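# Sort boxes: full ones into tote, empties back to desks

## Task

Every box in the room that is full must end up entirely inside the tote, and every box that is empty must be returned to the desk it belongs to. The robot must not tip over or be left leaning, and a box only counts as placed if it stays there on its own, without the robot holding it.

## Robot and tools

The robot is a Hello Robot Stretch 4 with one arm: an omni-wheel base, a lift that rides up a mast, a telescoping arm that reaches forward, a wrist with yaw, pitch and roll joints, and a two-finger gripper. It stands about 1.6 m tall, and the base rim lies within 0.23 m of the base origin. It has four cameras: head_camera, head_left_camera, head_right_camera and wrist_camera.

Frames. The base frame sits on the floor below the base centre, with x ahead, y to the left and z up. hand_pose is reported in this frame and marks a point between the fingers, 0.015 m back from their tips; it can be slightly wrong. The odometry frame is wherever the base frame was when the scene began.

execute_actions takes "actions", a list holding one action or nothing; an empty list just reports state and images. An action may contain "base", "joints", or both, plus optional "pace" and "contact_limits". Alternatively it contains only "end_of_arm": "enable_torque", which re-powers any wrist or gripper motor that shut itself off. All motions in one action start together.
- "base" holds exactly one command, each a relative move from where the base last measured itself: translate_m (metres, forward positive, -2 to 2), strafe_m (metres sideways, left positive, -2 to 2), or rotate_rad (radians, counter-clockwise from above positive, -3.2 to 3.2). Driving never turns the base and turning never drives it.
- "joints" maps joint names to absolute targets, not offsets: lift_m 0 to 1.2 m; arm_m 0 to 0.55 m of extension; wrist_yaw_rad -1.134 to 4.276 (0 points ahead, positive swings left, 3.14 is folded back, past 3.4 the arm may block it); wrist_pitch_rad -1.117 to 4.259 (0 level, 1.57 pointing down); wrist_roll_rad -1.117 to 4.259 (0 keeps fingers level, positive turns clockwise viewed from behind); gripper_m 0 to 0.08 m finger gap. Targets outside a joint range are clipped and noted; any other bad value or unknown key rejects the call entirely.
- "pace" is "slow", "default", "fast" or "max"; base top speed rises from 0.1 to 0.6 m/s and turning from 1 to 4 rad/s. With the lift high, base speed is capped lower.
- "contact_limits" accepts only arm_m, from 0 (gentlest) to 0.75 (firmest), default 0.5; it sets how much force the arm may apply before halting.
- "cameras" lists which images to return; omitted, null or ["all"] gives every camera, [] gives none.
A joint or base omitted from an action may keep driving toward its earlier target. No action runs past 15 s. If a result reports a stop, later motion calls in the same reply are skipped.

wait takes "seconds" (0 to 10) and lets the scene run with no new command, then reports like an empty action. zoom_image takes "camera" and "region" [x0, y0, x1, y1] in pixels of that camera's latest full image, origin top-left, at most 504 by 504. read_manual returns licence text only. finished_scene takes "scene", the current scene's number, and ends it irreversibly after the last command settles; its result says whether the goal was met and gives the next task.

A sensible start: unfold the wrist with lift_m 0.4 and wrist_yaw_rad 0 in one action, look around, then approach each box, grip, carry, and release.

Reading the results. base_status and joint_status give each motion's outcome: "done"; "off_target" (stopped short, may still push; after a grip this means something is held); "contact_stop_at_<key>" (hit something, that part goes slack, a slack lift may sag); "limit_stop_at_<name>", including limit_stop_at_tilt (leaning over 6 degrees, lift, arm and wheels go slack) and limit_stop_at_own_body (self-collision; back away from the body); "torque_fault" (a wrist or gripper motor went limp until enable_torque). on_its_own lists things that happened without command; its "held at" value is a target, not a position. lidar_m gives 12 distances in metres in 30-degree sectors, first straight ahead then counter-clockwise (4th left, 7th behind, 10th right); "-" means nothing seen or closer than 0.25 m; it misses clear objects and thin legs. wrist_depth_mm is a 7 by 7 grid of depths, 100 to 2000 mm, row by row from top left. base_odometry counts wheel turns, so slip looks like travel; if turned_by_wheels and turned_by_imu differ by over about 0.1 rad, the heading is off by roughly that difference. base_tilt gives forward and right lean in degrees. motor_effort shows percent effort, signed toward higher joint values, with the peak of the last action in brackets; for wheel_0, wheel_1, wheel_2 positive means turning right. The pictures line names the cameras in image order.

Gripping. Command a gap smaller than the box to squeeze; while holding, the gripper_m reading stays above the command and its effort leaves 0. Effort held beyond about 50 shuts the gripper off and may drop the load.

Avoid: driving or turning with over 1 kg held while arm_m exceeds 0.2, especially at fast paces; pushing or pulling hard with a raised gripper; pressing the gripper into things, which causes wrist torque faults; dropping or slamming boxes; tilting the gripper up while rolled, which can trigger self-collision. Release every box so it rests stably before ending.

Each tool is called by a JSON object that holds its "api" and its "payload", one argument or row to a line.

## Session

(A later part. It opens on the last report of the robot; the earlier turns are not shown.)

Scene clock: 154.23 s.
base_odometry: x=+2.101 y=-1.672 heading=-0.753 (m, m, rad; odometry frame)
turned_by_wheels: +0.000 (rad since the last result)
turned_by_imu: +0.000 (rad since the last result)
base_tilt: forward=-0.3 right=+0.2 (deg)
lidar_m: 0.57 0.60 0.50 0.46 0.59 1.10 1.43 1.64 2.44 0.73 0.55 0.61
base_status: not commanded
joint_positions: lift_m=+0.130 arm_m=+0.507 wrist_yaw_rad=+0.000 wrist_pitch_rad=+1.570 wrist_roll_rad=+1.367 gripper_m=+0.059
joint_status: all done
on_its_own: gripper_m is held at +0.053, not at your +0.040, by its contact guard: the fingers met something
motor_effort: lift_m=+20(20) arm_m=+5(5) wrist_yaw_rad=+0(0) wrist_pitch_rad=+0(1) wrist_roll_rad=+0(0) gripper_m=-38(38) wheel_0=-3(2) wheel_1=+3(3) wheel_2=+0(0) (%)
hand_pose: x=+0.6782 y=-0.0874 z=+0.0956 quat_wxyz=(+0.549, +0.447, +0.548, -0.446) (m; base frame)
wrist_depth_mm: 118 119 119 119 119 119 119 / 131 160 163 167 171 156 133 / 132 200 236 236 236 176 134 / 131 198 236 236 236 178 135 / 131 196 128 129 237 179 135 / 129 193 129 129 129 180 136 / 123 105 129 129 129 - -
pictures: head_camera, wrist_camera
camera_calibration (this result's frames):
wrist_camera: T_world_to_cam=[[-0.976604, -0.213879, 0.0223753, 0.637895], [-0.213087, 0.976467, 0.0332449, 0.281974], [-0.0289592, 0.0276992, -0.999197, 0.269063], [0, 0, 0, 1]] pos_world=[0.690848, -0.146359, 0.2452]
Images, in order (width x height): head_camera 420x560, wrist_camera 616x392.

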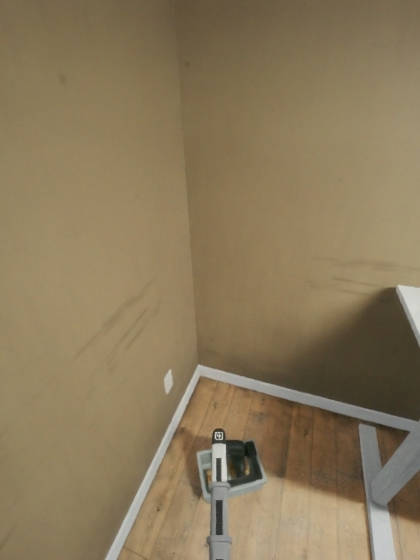

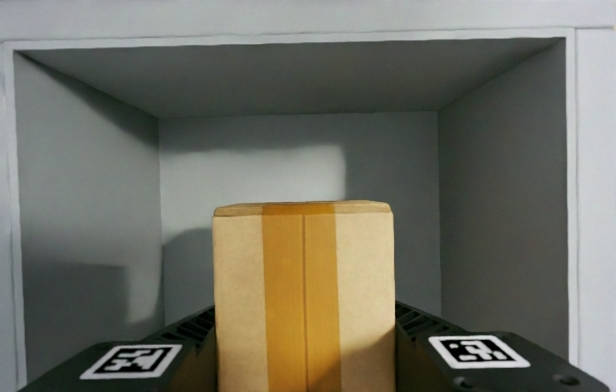

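{"api": "execute_actions", "payload": {
  "actions": [
    {"joints":{"lift_m":0.076},"pace":"slow"}
  ],
  "cameras": ["wrist_camera"]
}}

{"api": "execute_actions", "payload": {
  "actions": [
    {"joints":{"gripper_m":0.075}}
  ],
  "cameras": []
}}

{"api": "execute_actions", "payload": {
  "actions": [
    {"joints":{"lift_m":0.4}}
  ],
  "cameras": ["wrist_camera","head_camera"]
}}

Scene clock: 157.77 s.
base_odometry: x=+2.101 y=-1.672 heading=-0.753 (m, m, rad; odometry frame)
turned_by_wheels: +0.000 (rad since the last result)
turned_by_imu: +0.000 (rad since the last result)
base_tilt: forward=-0.2 right=+0.0 (deg)
lidar_m: 0.58 0.55 0.48 0.47 0.60 1.10 1.41 1.64 2.44 0.76 0.54 0.64
base_status: not commanded
joint_positions: lift_m=+0.076 arm_m=+0.507 wrist_yaw_rad=+0.000 wrist_pitch_rad=+1.570 wrist_roll_rad=+1.367 gripper_m=+0.059
joint_status: all done
on_its_own: gripper_m is held at +0.053, not at your +0.040, by its contact guard: the fingers met something
motor_effort: lift_m=+19(21) arm_m=+5(5) wrist_yaw_rad=+0(1) wrist_pitch_rad=-1(2) wrist_roll_rad=+0(0) gripper_m=-38(38) wheel_0=-3(2) wheel_1=+3(3) wheel_2=+1(0) (%)
hand_pose: x=+0.6782 y=-0.0874 z=+0.0416 quat_wxyz=(+0.549, +0.447, +0.548, -0.446) (m; base frame)
wrist_depth_mm: 111 113 114 112 114 116 - / 131 159 163 167 170 156 133 / 132 182 182 182 183 176 134 / 131 183 183 183 183 178 135 / 131 183 128 129 183 179 136 / 130 183 129 129 129 180 136 / 123 104 129 129 130 - -
pictures: wrist_camera
camera_calibration (this result's frames):
wrist_camera: T_world_to_cam=[[-0.976604, -0.213879, 0.0223755, 0.639104], [-0.213087, 0.976467, 0.0332449, 0.283769], [-0.0289593, 0.0276992, -0.999197, 0.215141], [0, 0, 0, 1]] pos_world=[0.690849, -0.146359, 0.191235]
Images, in order (width x height): wrist_camera 616x392.

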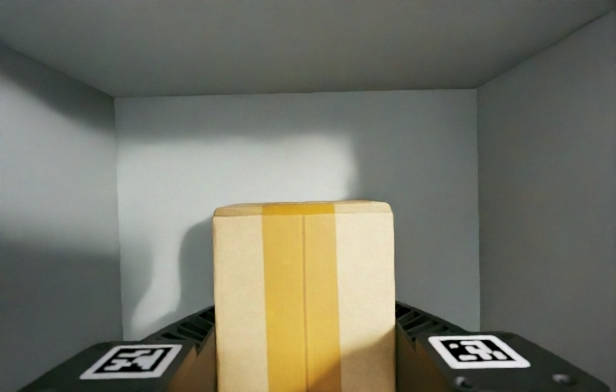

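Scene clock: 158.60 s.
base_odometry: x=+2.101 y=-1.672 heading=-0.753 (m, m, rad; odometry frame)
turned_by_wheels: +0.000 (rad since the last result)
turned_by_imu: +0.000 (rad since the last result)
base_tilt: forward=-0.2 right=+0.1 (deg)
lidar_m: 0.56 0.59 0.50 0.48 0.59 1.08 1.44 1.66 2.42 0.72 0.54 0.62
base_status: not commanded
joint_positions: lift_m=+0.076 arm_m=+0.507 wrist_yaw_rad=+0.000 wrist_pitch_rad=+1.570 wrist_roll_rad=+1.367 gripper_m=+0.075
joint_status: all done
motor_effort: lift_m=+20(19) arm_m=+5(5) wrist_yaw_rad=-1(1) wrist_pitch_rad=-1(1) wrist_roll_rad=+0(0) gripper_m=+2(39) wheel_0=-3(3) wheel_1=+3(3) wheel_2=+0(0) (%)
hand_pose: x=+0.6782 y=-0.0874 z=+0.0416 quat_wxyz=(+0.549, +0.447, +0.548, -0.446) (m; base frame)
wrist_depth_mm: 110 112 114 115 113 115 - / 130 159 162 166 169 155 133 / 131 183 183 183 183 177 135 / 131 183 184 183 184 178 135 / 130 183 135 134 185 179 136 / 129 181 135 135 135 169 137 / 118 107 135 135 135 104 -
pictures: none
No camera images: the call's "cameras" was empty. Leave "cameras" out to get every camera's image.

Scene clock: 160.97 s.
base_odometry: x=+2.101 y=-1.672 heading=-0.753 (m, m, rad; odometry frame)
turned_by_wheels: +0.000 (rad since the last result)
turned_by_imu: +0.000 (rad since the last result)
base_tilt: forward=-0.3 right=+0.0 (deg)
lidar_m: 0.54 0.59 0.49 0.46 0.59 1.12 1.43 1.64 2.42 0.77 0.54 0.65
base_status: not commanded
joint_positions: lift_m=+0.400 arm_m=+0.507 wrist_yaw_rad=+0.000 wrist_pitch_rad=+1.570 wrist_roll_rad=+1.367 gripper_m=+0.075
joint_status: all done
motor_effort: lift_m=+23(23) arm_m=+5(5) wrist_yaw_rad=+0(1) wrist_pitch_rad=-1(1) wrist_roll_rad=+1(0) gripper_m=+2(2) wheel_0=-3(2) wheel_1=+3(3) wheel_2=+0(0) (%)
hand_pose: x=+0.6782 y=-0.0874 z=+0.3654 quat_wxyz=(+0.549, +0.447, +0.548, -0.446) (m; base frame)
wrist_depth_mm: 500 504 500 504 504 508 508 / 508 508 508 508 508 512 504 / 504 504 504 473 508 508 508 / 512 508 504 508 508 512 512 / 508 508 508 512 504 517 512 / 512 512 449 462 430 517 512 / 512 107 394 466 394 104 -
pictures: head_camera, wrist_camera
camera_calibration (this result's frames):
wrist_camera: T_world_to_cam=[[-0.976608, -0.21386, 0.0223755, 0.631868], [-0.213068, 0.976472, 0.0332449, 0.272994], [-0.0289587, 0.0276998, -0.999197, 0.538606], [0, 0, 0, 1]] pos_world=[0.690851, -0.146359, 0.514959]
Images, in order (width x height): head_camera 420x560, wrist_camera 616x392.

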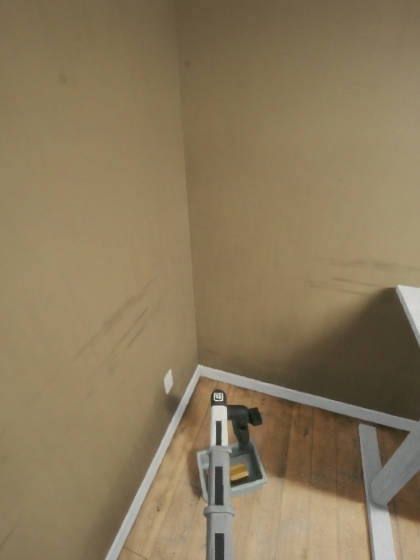

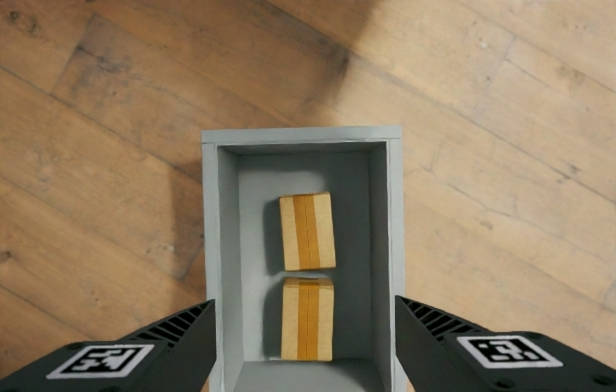

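{"api": "execute_actions", "payload": {
  "actions": [
    {"base":{"rotate_rad":-0.294},"joints":{"arm_m":0.0,"wrist_roll_rad":0.016,"lift_m":0.6,"gripper_m":0.08}}
  ],
  "cameras": []
}}

{"api": "execute_actions", "payload": {
  "actions": [
    {"base":{"strafe_m":-1.42},"joints":{"lift_m":1.2}}
  ],
  "cameras": []
}}

{"api": "execute_actions", "payload": {
  "actions": [
    {"joints":{"arm_m":0.28}}
  ],
  "cameras": ["wrist_camera","head_camera"]
}}

Scene clock: 165.20 s.
base_odometry: x=+2.101 y=-1.672 heading=-1.047 (m, m, rad; odometry frame)
turned_by_wheels: -0.293 (rad since the last result)
turned_by_imu: -0.290 (rad since the last result)
base_tilt: forward=-0.3 right=+0.1 (deg)
lidar_m: 0.55 0.55 0.54 0.47 0.49 0.70 1.58 1.44 1.98 1.48 0.55 0.55
base_status: done
joint_positions: lift_m=+0.600 arm_m=+0.001 wrist_yaw_rad=+0.000 wrist_pitch_rad=+1.570 wrist_roll_rad=+0.016 gripper_m=+0.080
joint_status: all done
motor_effort: lift_m=+22(26) arm_m=-5(5) wrist_yaw_rad=+0(2) wrist_pitch_rad=+0(2) wrist_roll_rad=-1(7) gripper_m=+2(1) wheel_0=+4(11) wheel_1=+3(10) wheel_2=+4(13) (%)
hand_pose: x=+0.1719 y=-0.0874 z=+0.5654 quat_wxyz=(+0.707, +0.006, +0.707, -0.006) (m; base frame)
wrist_depth_mm: 707 707 707 715 715 707 683 / 699 707 699 707 715 715 715 / 707 715 707 715 707 715 715 / 707 715 707 715 715 715 723 / 707 707 496 500 715 707 723 / 715 496 500 504 517 723 715 / 715 107 496 500 508 103 -
pictures: none
No camera images: the call's "cameras" was empty. Leave "cameras" out to get every camera's image.

Scene clock: 171.27 s.
base_odometry: x=+0.872 y=-2.383 heading=-1.046 (m, m, rad; odometry frame)
turned_by_wheels: +0.000 (rad since the last result)
turned_by_imu: +0.002 (rad since the last result)
base_tilt: forward=-0.3 right=+0.2 (deg)
lidar_m: 0.36 0.38 0.55 1.91 2.02 1.43 1.38 1.47 1.07 1.00 0.52 0.40
base_status: done
joint_positions: lift_m=+1.199 arm_m=+0.001 wrist_yaw_rad=+0.000 wrist_pitch_rad=+1.570 wrist_roll_rad=+0.016 gripper_m=+0.080
joint_status: all done
motor_effort: lift_m=+23(24) arm_m=-5(5) wrist_yaw_rad=-1(1) wrist_pitch_rad=-1(1) wrist_roll_rad=-1(1) gripper_m=+2(2) wheel_0=+3(13) wheel_1=-2(14) wheel_2=+0(3) (%)
hand_pose: x=+0.1718 y=-0.0874 z=+1.1649 quat_wxyz=(+0.707, +0.006, +0.707, -0.006) (m; base frame)
wrist_depth_mm: 357 359 359 362 362 364 366 / 1308 1308 1308 1336 1308 1336 1281 / 1308 1308 1281 1336 1308 1336 1308 / 1308 1308 1308 1308 1336 1336 1336 / 1336 1281 1098 1098 1308 1336 1336 / 1308 1308 1098 1118 1336 1308 1308 / 1308 108 1308 1336 1308 103 -
pictures: none
No camera images: the call's "cameras" was empty. Leave "cameras" out to get every camera's image.

Scene clock: 173.23 s.
base_odometry: x=+0.872 y=-2.383 heading=-1.046 (m, m, rad; odometry frame)
turned_by_wheels: +0.000 (rad since the last result)
turned_by_imu: +0.000 (rad since the last result)
base_tilt: forward=-0.2 right=+0.2 (deg)
lidar_m: 0.36 0.38 0.50 1.89 2.00 1.44 1.37 1.47 1.06 1.01 0.51 0.37
base_status: not commanded
joint_positions: lift_m=+1.199 arm_m=+0.279 wrist_yaw_rad=+0.000 wrist_pitch_rad=+1.570 wrist_roll_rad=+0.016 gripper_m=+0.080
joint_status: all done
motor_effort: lift_m=+23(23) arm_m=+5(5) wrist_yaw_rad=-1(1) wrist_pitch_rad=+1(2) wrist_roll_rad=+0(1) gripper_m=+2(2) wheel_0=+4(4) wheel_1=-2(2) wheel_2=+0(0) (%)
hand_pose: x=+0.4502 y=-0.0874 z=+1.1649 quat_wxyz=(+0.707, +0.006, +0.707, -0.006) (m; base frame)
wrist_depth_mm: 357 357 357 359 359 359 362 / 357 357 357 359 359 362 364 / 359 359 359 359 312 362 364 / 357 359 359 362 362 362 364 / 357 359 364 362 362 366 366 / 357 362 362 362 366 364 366 / 1336 108 1118 1118 1308 103 -
pictures: head_camera, wrist_camera
camera_calibration (this result's frames):
wrist_camera: T_world_to_cam=[[-0.00438078, -0.999725, 0.0230521, -0.115883], [-0.999457, 0.00513037, 0.0325595, 0.467767], [-0.0326688, -0.0228969, -0.999204, 1.32819], [0, 0, 0, 1]] pos_world=[0.510396, -0.0878396, 1.31458]
Images, in order (width x height): head_camera 420x560, wrist_camera 616x392.

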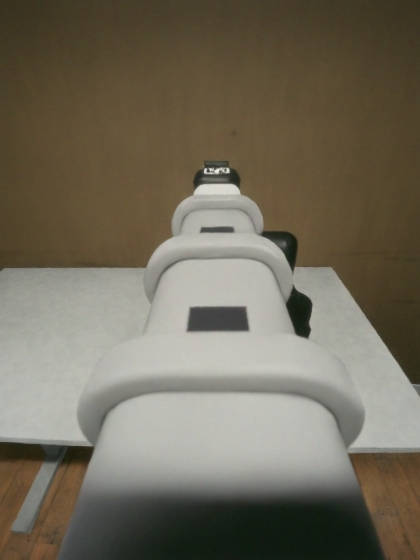

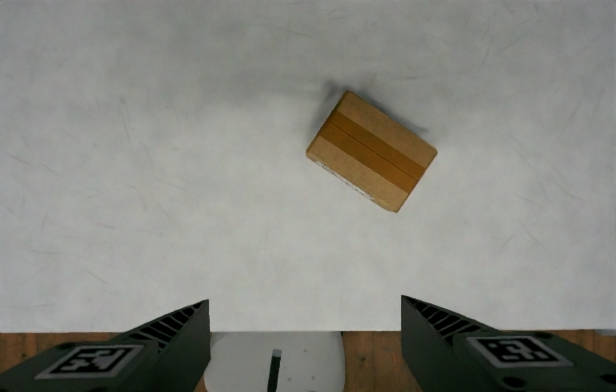

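{"api": "execute_actions", "payload": {
  "actions": [
    {"base":{"strafe_m":-0.057},"joints":{"arm_m":0.364,"wrist_roll_rad":-0.967,"lift_m":1.09}}
  ],
  "cameras": ["wrist_camera"]
}}

Scene clock: 176.17 s.
base_odometry: x=+0.823 y=-2.411 heading=-1.046 (m, m, rad; odometry frame)
turned_by_wheels: +0.000 (rad since the last result)
turned_by_imu: +0.000 (rad since the last result)
base_tilt: forward=-0.3 right=+0.2 (deg)
lidar_m: 0.35 0.36 0.54 1.96 2.08 1.45 1.38 1.37 0.99 0.94 0.53 0.37
base_status: done
joint_positions: lift_m=+1.090 arm_m=+0.363 wrist_yaw_rad=+0.000 wrist_pitch_rad=+1.570 wrist_roll_rad=-0.967 gripper_m=+0.080
joint_status: all done
motor_effort: lift_m=+18(21) arm_m=+5(6) wrist_yaw_rad=+0(1) wrist_pitch_rad=+1(0) wrist_roll_rad=-1(5) gripper_m=+2(2) wheel_0=+5(13) wheel_1=-4(12) wheel_2=+0(0) (%)
hand_pose: x=+0.5342 y=-0.0874 z=+1.0557 quat_wxyz=(+0.626, -0.329, +0.626, +0.328) (m; base frame)
wrist_depth_mm: 247 248 249 250 251 252 252 / 247 248 250 250 251 252 253 / 248 250 251 250 252 253 254 / 249 249 250 252 252 254 254 / 249 250 251 202 253 254 254 / 250 250 251 203 254 254 256 / 991 107 253 203 254 103 -
pictures: wrist_camera
camera_calibration (this result's frames):
wrist_camera: T_world_to_cam=[[0.829292, -0.558313, 0.0237024, -0.520473], [-0.558814, -0.828638, 0.0329575, 0.246577], [0.00124013, -0.0405767, -0.999176, 1.20214], [0, 0, 0, 1]] pos_world=[0.567924, -0.0374853, 1.20535]
Images, in order (width x height): wrist_camera 616x392.

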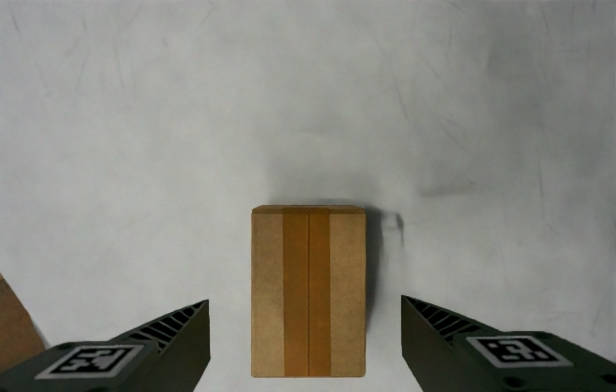

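{"api": "execute_actions", "payload": {
  "actions": [
    {"joints":{"lift_m":1.055,"arm_m":0.368}}
  ],
  "cameras": ["wrist_camera"]
}}

Scene clock: 177.97 s.
base_odometry: x=+0.823 y=-2.411 heading=-1.046 (m, m, rad; odometry frame)
turned_by_wheels: +0.000 (rad since the last result)
turned_by_imu: +0.000 (rad since the last result)
base_tilt: forward=-0.3 right=+0.1 (deg)
lidar_m: 0.35 0.40 0.54 1.96 2.06 1.44 1.38 1.36 1.00 0.94 0.52 0.38
base_status: not commanded
joint_positions: lift_m=+1.055 arm_m=+0.367 wrist_yaw_rad=+0.000 wrist_pitch_rad=+1.570 wrist_roll_rad=-0.967 gripper_m=+0.080
joint_status: all done
motor_effort: lift_m=+19(22) arm_m=+5(7) wrist_yaw_rad=-1(0) wrist_pitch_rad=+1(0) wrist_roll_rad=-1(2) gripper_m=+2(2) wheel_0=+5(5) wheel_1=-4(4) wheel_2=+0(0) (%)
hand_pose: x=+0.5382 y=-0.0874 z=+1.0207 quat_wxyz=(+0.626, -0.329, +0.626, +0.328) (m; base frame)
wrist_depth_mm: 212 213 214 215 216 216 216 / 213 213 214 216 216 217 218 / 213 214 215 216 217 218 219 / 214 215 215 217 217 219 219 / 214 215 216 167 219 220 220 / 215 215 167 167 168 220 220 / 216 108 167 168 168 103 -
pictures: wrist_camera
camera_calibration (this result's frames):
wrist_camera: T_world_to_cam=[[0.829226, -0.558414, 0.0236387, -0.522852], [-0.558913, -0.828569, 0.0330005, 0.249969], [0.00115834, -0.0405768, -0.999176, 1.1672], [0, 0, 0, 1]] pos_world=[0.571921, -0.0374894, 1.17035]
Images, in order (width x height): wrist_camera 616x392.

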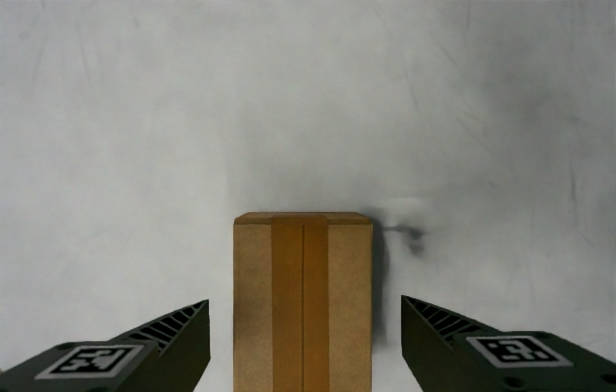

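{"api": "execute_actions", "payload": {
  "actions": [
    {"joints":{"lift_m":1.017},"pace":"slow"}
  ],
  "cameras": []
}}

{"api": "execute_actions", "payload": {
  "actions": [
    {"joints":{"gripper_m":0.04}}
  ],
  "cameras": []
}}

{"api": "execute_actions", "payload": {
  "actions": [
    {"joints":{"lift_m":1.1}}
  ],
  "cameras": []
}}

{"api": "execute_actions", "payload": {
  "actions": [
    {"joints":{"wrist_pitch_rad":0.0,"wrist_roll_rad":0.016}}
  ],
  "cameras": ["wrist_camera"]
}}

Scene clock: 180.27 s.
base_odometry: x=+0.823 y=-2.411 heading=-1.046 (m, m, rad; odometry frame)
turned_by_wheels: +0.000 (rad since the last result)
turned_by_imu: +0.000 (rad since the last result)
base_tilt: forward=-0.3 right=+0.0 (deg)
lidar_m: 0.35 0.40 0.55 1.95 2.05 1.46 1.38 1.39 0.97 0.95 0.55 0.37
base_status: not commanded
joint_positions: lift_m=+1.017 arm_m=+0.367 wrist_yaw_rad=+0.000 wrist_pitch_rad=+1.570 wrist_roll_rad=-0.967 gripper_m=+0.080
joint_status: all done
motor_effort: lift_m=+18(18) arm_m=+5(5) wrist_yaw_rad=+0(1) wrist_pitch_rad=+2(0) wrist_roll_rad=-2(2) gripper_m=+2(2) wheel_0=+5(5) wheel_1=-4(4) wheel_2=+0(0) (%)
hand_pose: x=+0.5382 y=-0.0874 z=+0.9828 quat_wxyz=(+0.626, -0.329, +0.626, +0.328) (m; base frame)
wrist_depth_mm: 176 176 177 178 178 179 179 / 175 176 177 177 178 179 180 / 176 177 178 178 179 179 180 / 176 177 178 179 179 180 181 / 177 178 132 129 179 180 181 / 177 178 129 129 136 181 182 / 177 108 129 130 130 103 -
pictures: none
No camera images: the call's "cameras" was empty. Leave "cameras" out to get every camera's image.

Scene clock: 181.27 s.
base_odometry: x=+0.823 y=-2.411 heading=-1.046 (m, m, rad; odometry frame)
turned_by_wheels: +0.000 (rad since the last result)
turned_by_imu: +0.000 (rad since the last result)
base_tilt: forward=-0.3 right=+0.2 (deg)
lidar_m: 0.36 0.39 0.53 1.96 2.07 1.43 1.39 1.37 0.99 0.95 0.52 0.38
base_status: not commanded
joint_positions: lift_m=+1.017 arm_m=+0.367 wrist_yaw_rad=+0.000 wrist_pitch_rad=+1.570 wrist_roll_rad=-0.967 gripper_m=+0.059
joint_status: gripper_m off_target (ended at +0.059, target +0.040)
on_its_own: gripper_m is held at +0.053, not at your +0.040, by its contact guard: the fingers met something
motor_effort: lift_m=+18(18) arm_m=+5(5) wrist_yaw_rad=-1(1) wrist_pitch_rad=-2(0) wrist_roll_rad=-2(2) gripper_m=-38(39) wheel_0=+5(5) wheel_1=-4(4) wheel_2=+0(0) (%)
hand_pose: x=+0.5382 y=-0.0874 z=+0.9827 quat_wxyz=(+0.626, -0.329, +0.626, +0.328) (m; base frame)
wrist_depth_mm: 175 176 176 177 178 179 179 / 176 176 178 178 179 179 180 / 176 176 177 178 179 180 180 / 177 177 178 179 179 179 180 / 177 178 131 129 179 180 181 / 177 178 129 129 130 180 181 / 177 105 129 130 130 - -
pictures: none
No camera images: the call's "cameras" was empty. Leave "cameras" out to get every camera's image.

Scene clock: 182.60 s.
base_odometry: x=+0.823 y=-2.411 heading=-1.046 (m, m, rad; odometry frame)
turned_by_wheels: +0.000 (rad since the last result)
turned_by_imu: +0.000 (rad since the last result)
base_tilt: forward=-0.3 right=+0.2 (deg)
lidar_m: 0.36 0.39 0.56 1.95 2.06 1.46 1.38 1.38 0.97 0.95 0.54 0.36
base_status: not commanded
joint_positions: lift_m=+1.100 arm_m=+0.367 wrist_yaw_rad=+0.000 wrist_pitch_rad=+1.570 wrist_roll_rad=-0.967 gripper_m=+0.059
joint_status: all done
on_its_own: gripper_m is held at +0.053, not at your +0.040, by its contact guard: the fingers met something
motor_effort: lift_m=+24(24) arm_m=+5(5) wrist_yaw_rad=-1(1) wrist_pitch_rad=-2(1) wrist_roll_rad=-2(1) gripper_m=-37(38) wheel_0=+5(5) wheel_1=-4(4) wheel_2=+0(0) (%)
hand_pose: x=+0.5382 y=-0.0874 z=+1.0653 quat_wxyz=(+0.626, -0.329, +0.626, +0.328) (m; base frame)
wrist_depth_mm: 255 256 258 258 258 260 262 / 256 256 258 258 262 260 263 / 257 258 259 260 260 263 263 / 257 258 260 260 262 264 264 / 259 259 131 129 262 263 264 / 258 259 129 129 130 265 265 / 1229 105 129 129 130 - 265
pictures: none
No camera images: the call's "cameras" was empty. Leave "cameras" out to get every camera's image.

Scene clock: 184.07 s.
base_odometry: x=+0.823 y=-2.411 heading=-1.046 (m, m, rad; odometry frame)
turned_by_wheels: +0.000 (rad since the last result)
turned_by_imu: +0.000 (rad since the last result)
base_tilt: forward=-0.3 right=+0.2 (deg)
lidar_m: 0.34 0.36 0.53 1.93 2.06 1.44 1.39 1.35 1.00 0.95 0.52 0.38
base_status: not commanded
joint_positions: lift_m=+1.100 arm_m=+0.367 wrist_yaw_rad=+0.000 wrist_pitch_rad=+0.005 wrist_roll_rad=+0.016 gripper_m=+0.059
joint_status: all done
on_its_own: gripper_m is held at +0.053, not at your +0.040, by its contact guard: the fingers met something
motor_effort: lift_m=+24(24) arm_m=+5(5) wrist_yaw_rad=-1(1) wrist_pitch_rad=-14(16) wrist_roll_rad=+1(4) gripper_m=-37(37) wheel_0=+5(5) wheel_1=-4(4) wheel_2=+0(0) (%)
hand_pose: x=+0.7508 y=-0.0874 z=+1.2769 quat_wxyz=(+1.000, +0.008, +0.002, +0.000) (m; base frame)
wrist_depth_mm: 564 559 564 559 559 549 559 / 569 559 564 559 559 559 554 / 569 564 569 564 559 559 559 / 574 569 564 559 559 559 559 / 569 574 131 129 564 564 564 / 574 569 129 129 130 569 559 / 574 104 129 129 130 - 569
pictures: wrist_camera
camera_calibration (this result's frames):
wrist_camera: T_world_to_cam=[[-0.022975, -0.999729, -0.00382909, -0.0688423], [-0.0382895, 0.00470721, -0.999256, 1.36041], [0.999003, -0.0228113, -0.0383873, -0.551509], [0, 0, 0, 1]] pos_world=[0.601467, -0.087808, 1.33796]
Images, in order (width x height): wrist_camera 616x392.

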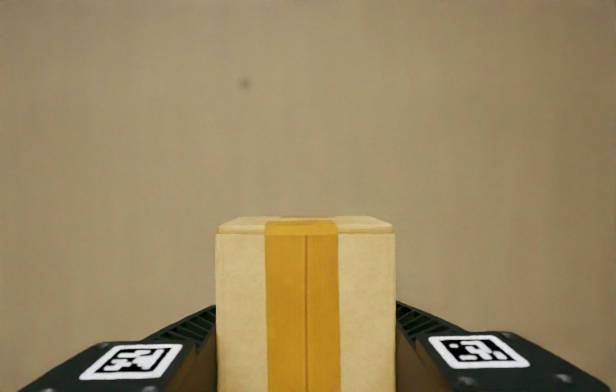

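{"api": "execute_actions", "payload": {
  "actions": [],
  "cameras": []
}}

{"api": "execute_actions", "payload": {
  "actions": [],
  "cameras": []
}}

{"api": "execute_actions", "payload": {
  "actions": [],
  "cameras": []
}}

Scene clock: 185.47 s.
base_odometry: x=+0.823 y=-2.411 heading=-1.046 (m, m, rad; odometry frame)
turned_by_wheels: +0.000 (rad since the last result)
turned_by_imu: +0.000 (rad since the last result)
base_tilt: forward=-0.2 right=+0.1 (deg)
lidar_m: 0.32 0.39 0.53 1.94 2.04 1.44 1.39 1.29 0.99 0.93 0.53 0.37
base_status: not commanded
joint_positions: lift_m=+1.100 arm_m=+0.367 wrist_yaw_rad=+0.000 wrist_pitch_rad=+0.005 wrist_roll_rad=+0.016 gripper_m=+0.059
joint_status: all done
on_its_own: gripper_m is held at +0.053, not at your +0.040, by its contact guard: the fingers met something
motor_effort: lift_m=+24(24) arm_m=+5(5) wrist_yaw_rad=+0(1) wrist_pitch_rad=-13(16) wrist_roll_rad=+2(4) gripper_m=-38(37) wheel_0=+5(5) wheel_1=-4(4) wheel_2=+0(0) (%)
hand_pose: x=+0.7508 y=-0.0874 z=+1.2769 quat_wxyz=(+1.000, +0.008, +0.002, +0.000) (m; base frame)
wrist_depth_mm: 569 564 559 559 564 554 554 / 569 559 564 564 559 559 554 / 569 569 564 564 564 559 559 / 574 569 574 564 559 564 559 / 569 574 131 129 564 559 559 / 574 574 129 129 130 564 564 / 574 105 129 130 130 - 569
pictures: none
No camera images: the call's "cameras" was empty. Leave "cameras" out to get every camera's image.

Scene clock: 185.47 s.
base_odometry: x=+0.823 y=-2.411 heading=-1.046 (m, m, rad; odometry frame)
turned_by_wheels: +0.000 (rad since the last result)
turned_by_imu: +0.000 (rad since the last result)
base_tilt: forward=-0.2 right=+0.1 (deg)
lidar_m: 0.32 0.39 0.53 1.94 2.04 1.44 1.39 1.29 0.99 0.93 0.53 0.37
base_status: not commanded
joint_positions: lift_m=+1.100 arm_m=+0.367 wrist_yaw_rad=+0.000 wrist_pitch_rad=+0.005 wrist_roll_rad=+0.016 gripper_m=+0.059
joint_status: all done
on_its_own: gripper_m is held at +0.053, not at your +0.040, by its contact guard: the fingers met something
motor_effort: lift_m=+24(24) arm_m=+5(5) wrist_yaw_rad=+0(1) wrist_pitch_rad=-13(16) wrist_roll_rad=+2(4) gripper_m=-38(37) wheel_0=+5(5) wheel_1=-4(4) wheel_2=+0(0) (%)
hand_pose: x=+0.7508 y=-0.0874 z=+1.2769 quat_wxyz=(+1.000, +0.008, +0.002, +0.000) (m; base frame)
wrist_depth_mm: 569 564 559 559 564 554 554 / 569 559 564 564 559 559 554 / 569 569 564 564 564 559 559 / 574 569 574 564 559 564 559 / 569 574 131 129 564 559 559 / 574 574 129 129 130 564 564 / 574 105 129 130 130 - 569
pictures: none
No camera images: the call's "cameras" was empty. Leave "cameras" out to get every camera's image.

Scene clock: 185.47 s.
base_odometry: x=+0.823 y=-2.411 heading=-1.046 (m, m, rad; odometry frame)
turned_by_wheels: +0.000 (rad since the last result)
turned_by_imu: +0.000 (rad since the last result)
base_tilt: forward=-0.2 right=+0.1 (deg)
lidar_m: 0.32 0.39 0.53 1.94 2.04 1.44 1.39 1.29 0.99 0.93 0.53 0.37
base_status: not commanded
joint_positions: lift_m=+1.100 arm_m=+0.367 wrist_yaw_rad=+0.000 wrist_pitch_rad=+0.005 wrist_roll_rad=+0.016 gripper_m=+0.059
joint_status: all done
on_its_own: gripper_m is held at +0.053, not at your +0.040, by its contact guard: the fingers met something
motor_effort: lift_m=+24(24) arm_m=+5(5) wrist_yaw_rad=+0(1) wrist_pitch_rad=-13(16) wrist_roll_rad=+2(4) gripper_m=-38(37) wheel_0=+5(5) wheel_1=-4(4) wheel_2=+0(0) (%)
hand_pose: x=+0.7508 y=-0.0874 z=+1.2769 quat_wxyz=(+1.000, +0.008, +0.002, +0.000) (m; base frame)
wrist_depth_mm: 569 564 559 559 564 554 554 / 569 559 564 564 559 559 554 / 569 569 564 564 564 559 559 / 574 569 574 564 559 564 559 / 569 574 131 129 564 559 559 / 574 574 129 129 130 564 564 / 574 105 129 130 130 - 569
pictures: none
No camera images: the call's "cameras" was empty. Leave "cameras" out to get every camera's image.

{"api": "execute_actions", "payload": {
  "actions": [
    {"joints":{"wrist_pitch_rad":1.57}}
  ],
  "cameras": []
}}

{"api": "execute_actions", "payload": {
  "actions": [
    {"joints":{"lift_m":1.021},"pace":"slow"}
  ],
  "cameras": []
}}

{"api": "execute_actions", "payload": {
  "actions": [
    {"joints":{"gripper_m":0.08}}
  ],
  "cameras": []
}}

{"api": "execute_actions", "payload": {
  "actions": [
    {"joints":{"lift_m":1.12}}
  ],
  "cameras": ["wrist_camera"]
}}

{"api": "execute_actions", "payload": {
  "actions": [
    {"joints":{"wrist_pitch_rad":0.0}}
  ],
  "cameras": []
}}

Scene clock: 188.97 s.
base_odometry: x=+0.823 y=-2.411 heading=-1.046 (m, m, rad; odometry frame)
turned_by_wheels: +0.000 (rad since the last result)
turned_by_imu: +0.000 (rad since the last result)
base_tilt: forward=-0.3 right=+0.1 (deg)
lidar_m: 0.36 0.37 0.54 1.97 2.07 1.43 1.38 1.40 0.98 0.95 0.53 0.37
base_status: not commanded
joint_positions: lift_m=+1.100 arm_m=+0.367 wrist_yaw_rad=+0.000 wrist_pitch_rad=+1.570 wrist_roll_rad=+0.016 gripper_m=+0.059
joint_status: all done
on_its_own: gripper_m is held at +0.053, not at your +0.040, by its contact guard: the fingers met something
motor_effort: lift_m=+24(24) arm_m=+5(5) wrist_yaw_rad=+0(0) wrist_pitch_rad=+3(11) wrist_roll_rad=+1(1) gripper_m=-37(37) wheel_0=+5(5) wheel_1=-4(4) wheel_2=+0(0) (%)
hand_pose: x=+0.5383 y=-0.0874 z=+1.0653 quat_wxyz=(+0.707, +0.006, +0.707, -0.006) (m; base frame)
wrist_depth_mm: 257 258 258 258 258 259 260 / 258 258 258 259 260 262 262 / 259 258 260 260 260 262 262 / 259 258 260 262 260 263 263 / 259 259 131 129 262 263 264 / 259 260 129 130 130 264 265 / 260 104 129 130 130 - 264
pictures: none
No camera images: the call's "cameras" was empty. Leave "cameras" out to get every camera's image.

Scene clock: 190.50 s.
base_odometry: x=+0.823 y=-2.411 heading=-1.046 (m, m, rad; odometry frame)
turned_by_wheels: +0.000 (rad since the last result)
turned_by_imu: +0.000 (rad since the last result)
base_tilt: forward=-0.2 right=+0.1 (deg)
lidar_m: 0.35 0.37 0.51 1.95 2.05 1.43 1.37 1.39 0.99 0.96 0.51 0.36
base_status: not commanded
joint_positions: lift_m=+1.021 arm_m=+0.367 wrist_yaw_rad=+0.000 wrist_pitch_rad=+1.570 wrist_roll_rad=+0.016 gripper_m=+0.059
joint_status: all done
on_its_own: gripper_m is held at +0.053, not at your +0.040, by its contact guard: the fingers met something
motor_effort: lift_m=+19(26) arm_m=+5(5) wrist_yaw_rad=+0(1) wrist_pitch_rad=+0(0) wrist_roll_rad=+1(1) gripper_m=-38(38) wheel_0=+5(5) wheel_1=-4(4) wheel_2=+0(0) (%)
hand_pose: x=+0.5382 y=-0.0874 z=+0.9867 quat_wxyz=(+0.707, +0.006, +0.707, -0.006) (m; base frame)
wrist_depth_mm: 180 180 180 180 181 182 182 / 180 180 181 181 181 182 183 / 180 181 182 181 182 182 183 / 181 181 181 181 183 183 183 / 181 182 132 129 183 183 184 / 182 181 129 129 130 184 185 / 182 104 129 129 130 - -
pictures: none
No camera images: the call's "cameras" was empty. Leave "cameras" out to get every camera's image.

Scene clock: 191.43 s.
base_odometry: x=+0.823 y=-2.411 heading=-1.046 (m, m, rad; odometry frame)
turned_by_wheels: +0.000 (rad since the last result)
turned_by_imu: +0.000 (rad since the last result)
base_tilt: forward=-0.3 right=+0.1 (deg)
lidar_m: 0.35 0.38 0.56 1.99 2.03 1.43 1.37 1.38 1.00 0.94 0.51 0.37
base_status: not commanded
joint_positions: lift_m=+1.021 arm_m=+0.367 wrist_yaw_rad=+0.000 wrist_pitch_rad=+1.570 wrist_roll_rad=+0.016 gripper_m=+0.080
joint_status: all done
motor_effort: lift_m=+19(19) arm_m=+5(5) wrist_yaw_rad=+0(1) wrist_pitch_rad=+1(0) wrist_roll_rad=+1(1) gripper_m=+2(38) wheel_0=+5(5) wheel_1=-4(4) wheel_2=+0(0) (%)
hand_pose: x=+0.5382 y=-0.0874 z=+0.9867 quat_wxyz=(+0.707, +0.006, +0.707, -0.006) (m; base frame)
wrist_depth_mm: 180 181 181 181 182 182 183 / 180 181 181 182 182 183 183 / 181 182 182 182 183 183 183 / 181 182 182 182 182 184 183 / 182 182 136 133 183 184 185 / 182 182 141 133 136 183 185 / 182 108 133 133 134 103 -
pictures: none
No camera images: the call's "cameras" was empty. Leave "cameras" out to get every camera's image.

Scene clock: 192.87 s.
base_odometry: x=+0.823 y=-2.411 heading=-1.046 (m, m, rad; odometry frame)
turned_by_wheels: +0.000 (rad since the last result)
turned_by_imu: +0.000 (rad since the last result)
base_tilt: forward=-0.3 right=+0.1 (deg)
lidar_m: 0.34 0.36 0.53 1.97 2.05 1.46 1.37 1.37 0.98 0.94 0.53 0.39
base_status: not commanded
joint_positions: lift_m=+1.120 arm_m=+0.367 wrist_yaw_rad=+0.000 wrist_pitch_rad=+1.570 wrist_roll_rad=+0.016 gripper_m=+0.080
joint_status: all done
motor_effort: lift_m=+23(24) arm_m=+5(5) wrist_yaw_rad=+0(1) wrist_pitch_rad=+1(1) wrist_roll_rad=+1(1) gripper_m=+2(2) wheel_0=+5(5) wheel_1=-4(4) wheel_2=+0(0) (%)
hand_pose: x=+0.5382 y=-0.0874 z=+1.0854 quat_wxyz=(+0.707, +0.006, +0.707, -0.006) (m; base frame)
wrist_depth_mm: 277 278 278 281 279 281 282 / 279 279 279 281 281 281 282 / 278 278 281 281 282 282 283 / 278 279 279 281 281 282 282 / 279 281 279 232 282 283 283 / 281 283 282 232 283 285 285 / 282 108 283 283 283 103 -
pictures: wrist_camera
camera_calibration (this result's frames):
wrist_camera: T_world_to_cam=[[-0.00410808, -0.999726, 0.0230527, -0.113811], [-0.999457, 0.00485859, 0.0325951, 0.558276], [-0.0326982, -0.0229063, -0.999203, 1.25157], [0, 0, 0, 1]] pos_world=[0.59843, -0.0878232, 1.235]
Images, in order (width x height): wrist_camera 616x392.

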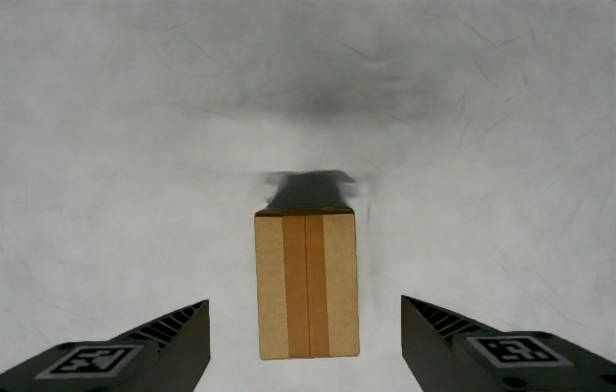

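Scene clock: 194.33 s.
base_odometry: x=+0.823 y=-2.411 heading=-1.046 (m, m, rad; odometry frame)
turned_by_wheels: +0.000 (rad since the last result)
turned_by_imu: +0.000 (rad since the last result)
base_tilt: forward=-0.3 right=+0.1 (deg)
lidar_m: 0.35 0.40 0.55 1.93 2.03 1.45 1.38 1.34 0.99 0.96 0.55 0.36
base_status: not commanded
joint_positions: lift_m=+1.120 arm_m=+0.367 wrist_yaw_rad=+0.000 wrist_pitch_rad=+0.003 wrist_roll_rad=+0.016 gripper_m=+0.080
joint_status: all done
motor_effort: lift_m=+23(23) arm_m=+5(5) wrist_yaw_rad=-1(0) wrist_pitch_rad=-6(12) wrist_roll_rad=+1(1) gripper_m=+2(1) wheel_0=+5(5) wheel_1=-4(4) wheel_2=+0(0) (%)
hand_pose: x=+0.7508 y=-0.0874 z=+1.2974 quat_wxyz=(+1.000, +0.008, +0.001, +0.000) (m; base frame)
wrist_depth_mm: 564 569 559 559 559 559 559 / 569 569 564 564 564 559 554 / 569 564 559 564 559 564 559 / 569 569 569 564 564 559 559 / 574 574 569 564 569 569 559 / 574 574 574 569 564 569 564 / 574 107 569 574 569 103 -
pictures: none
No camera images: the call's "cameras" was empty. Leave "cameras" out to get every camera's image.


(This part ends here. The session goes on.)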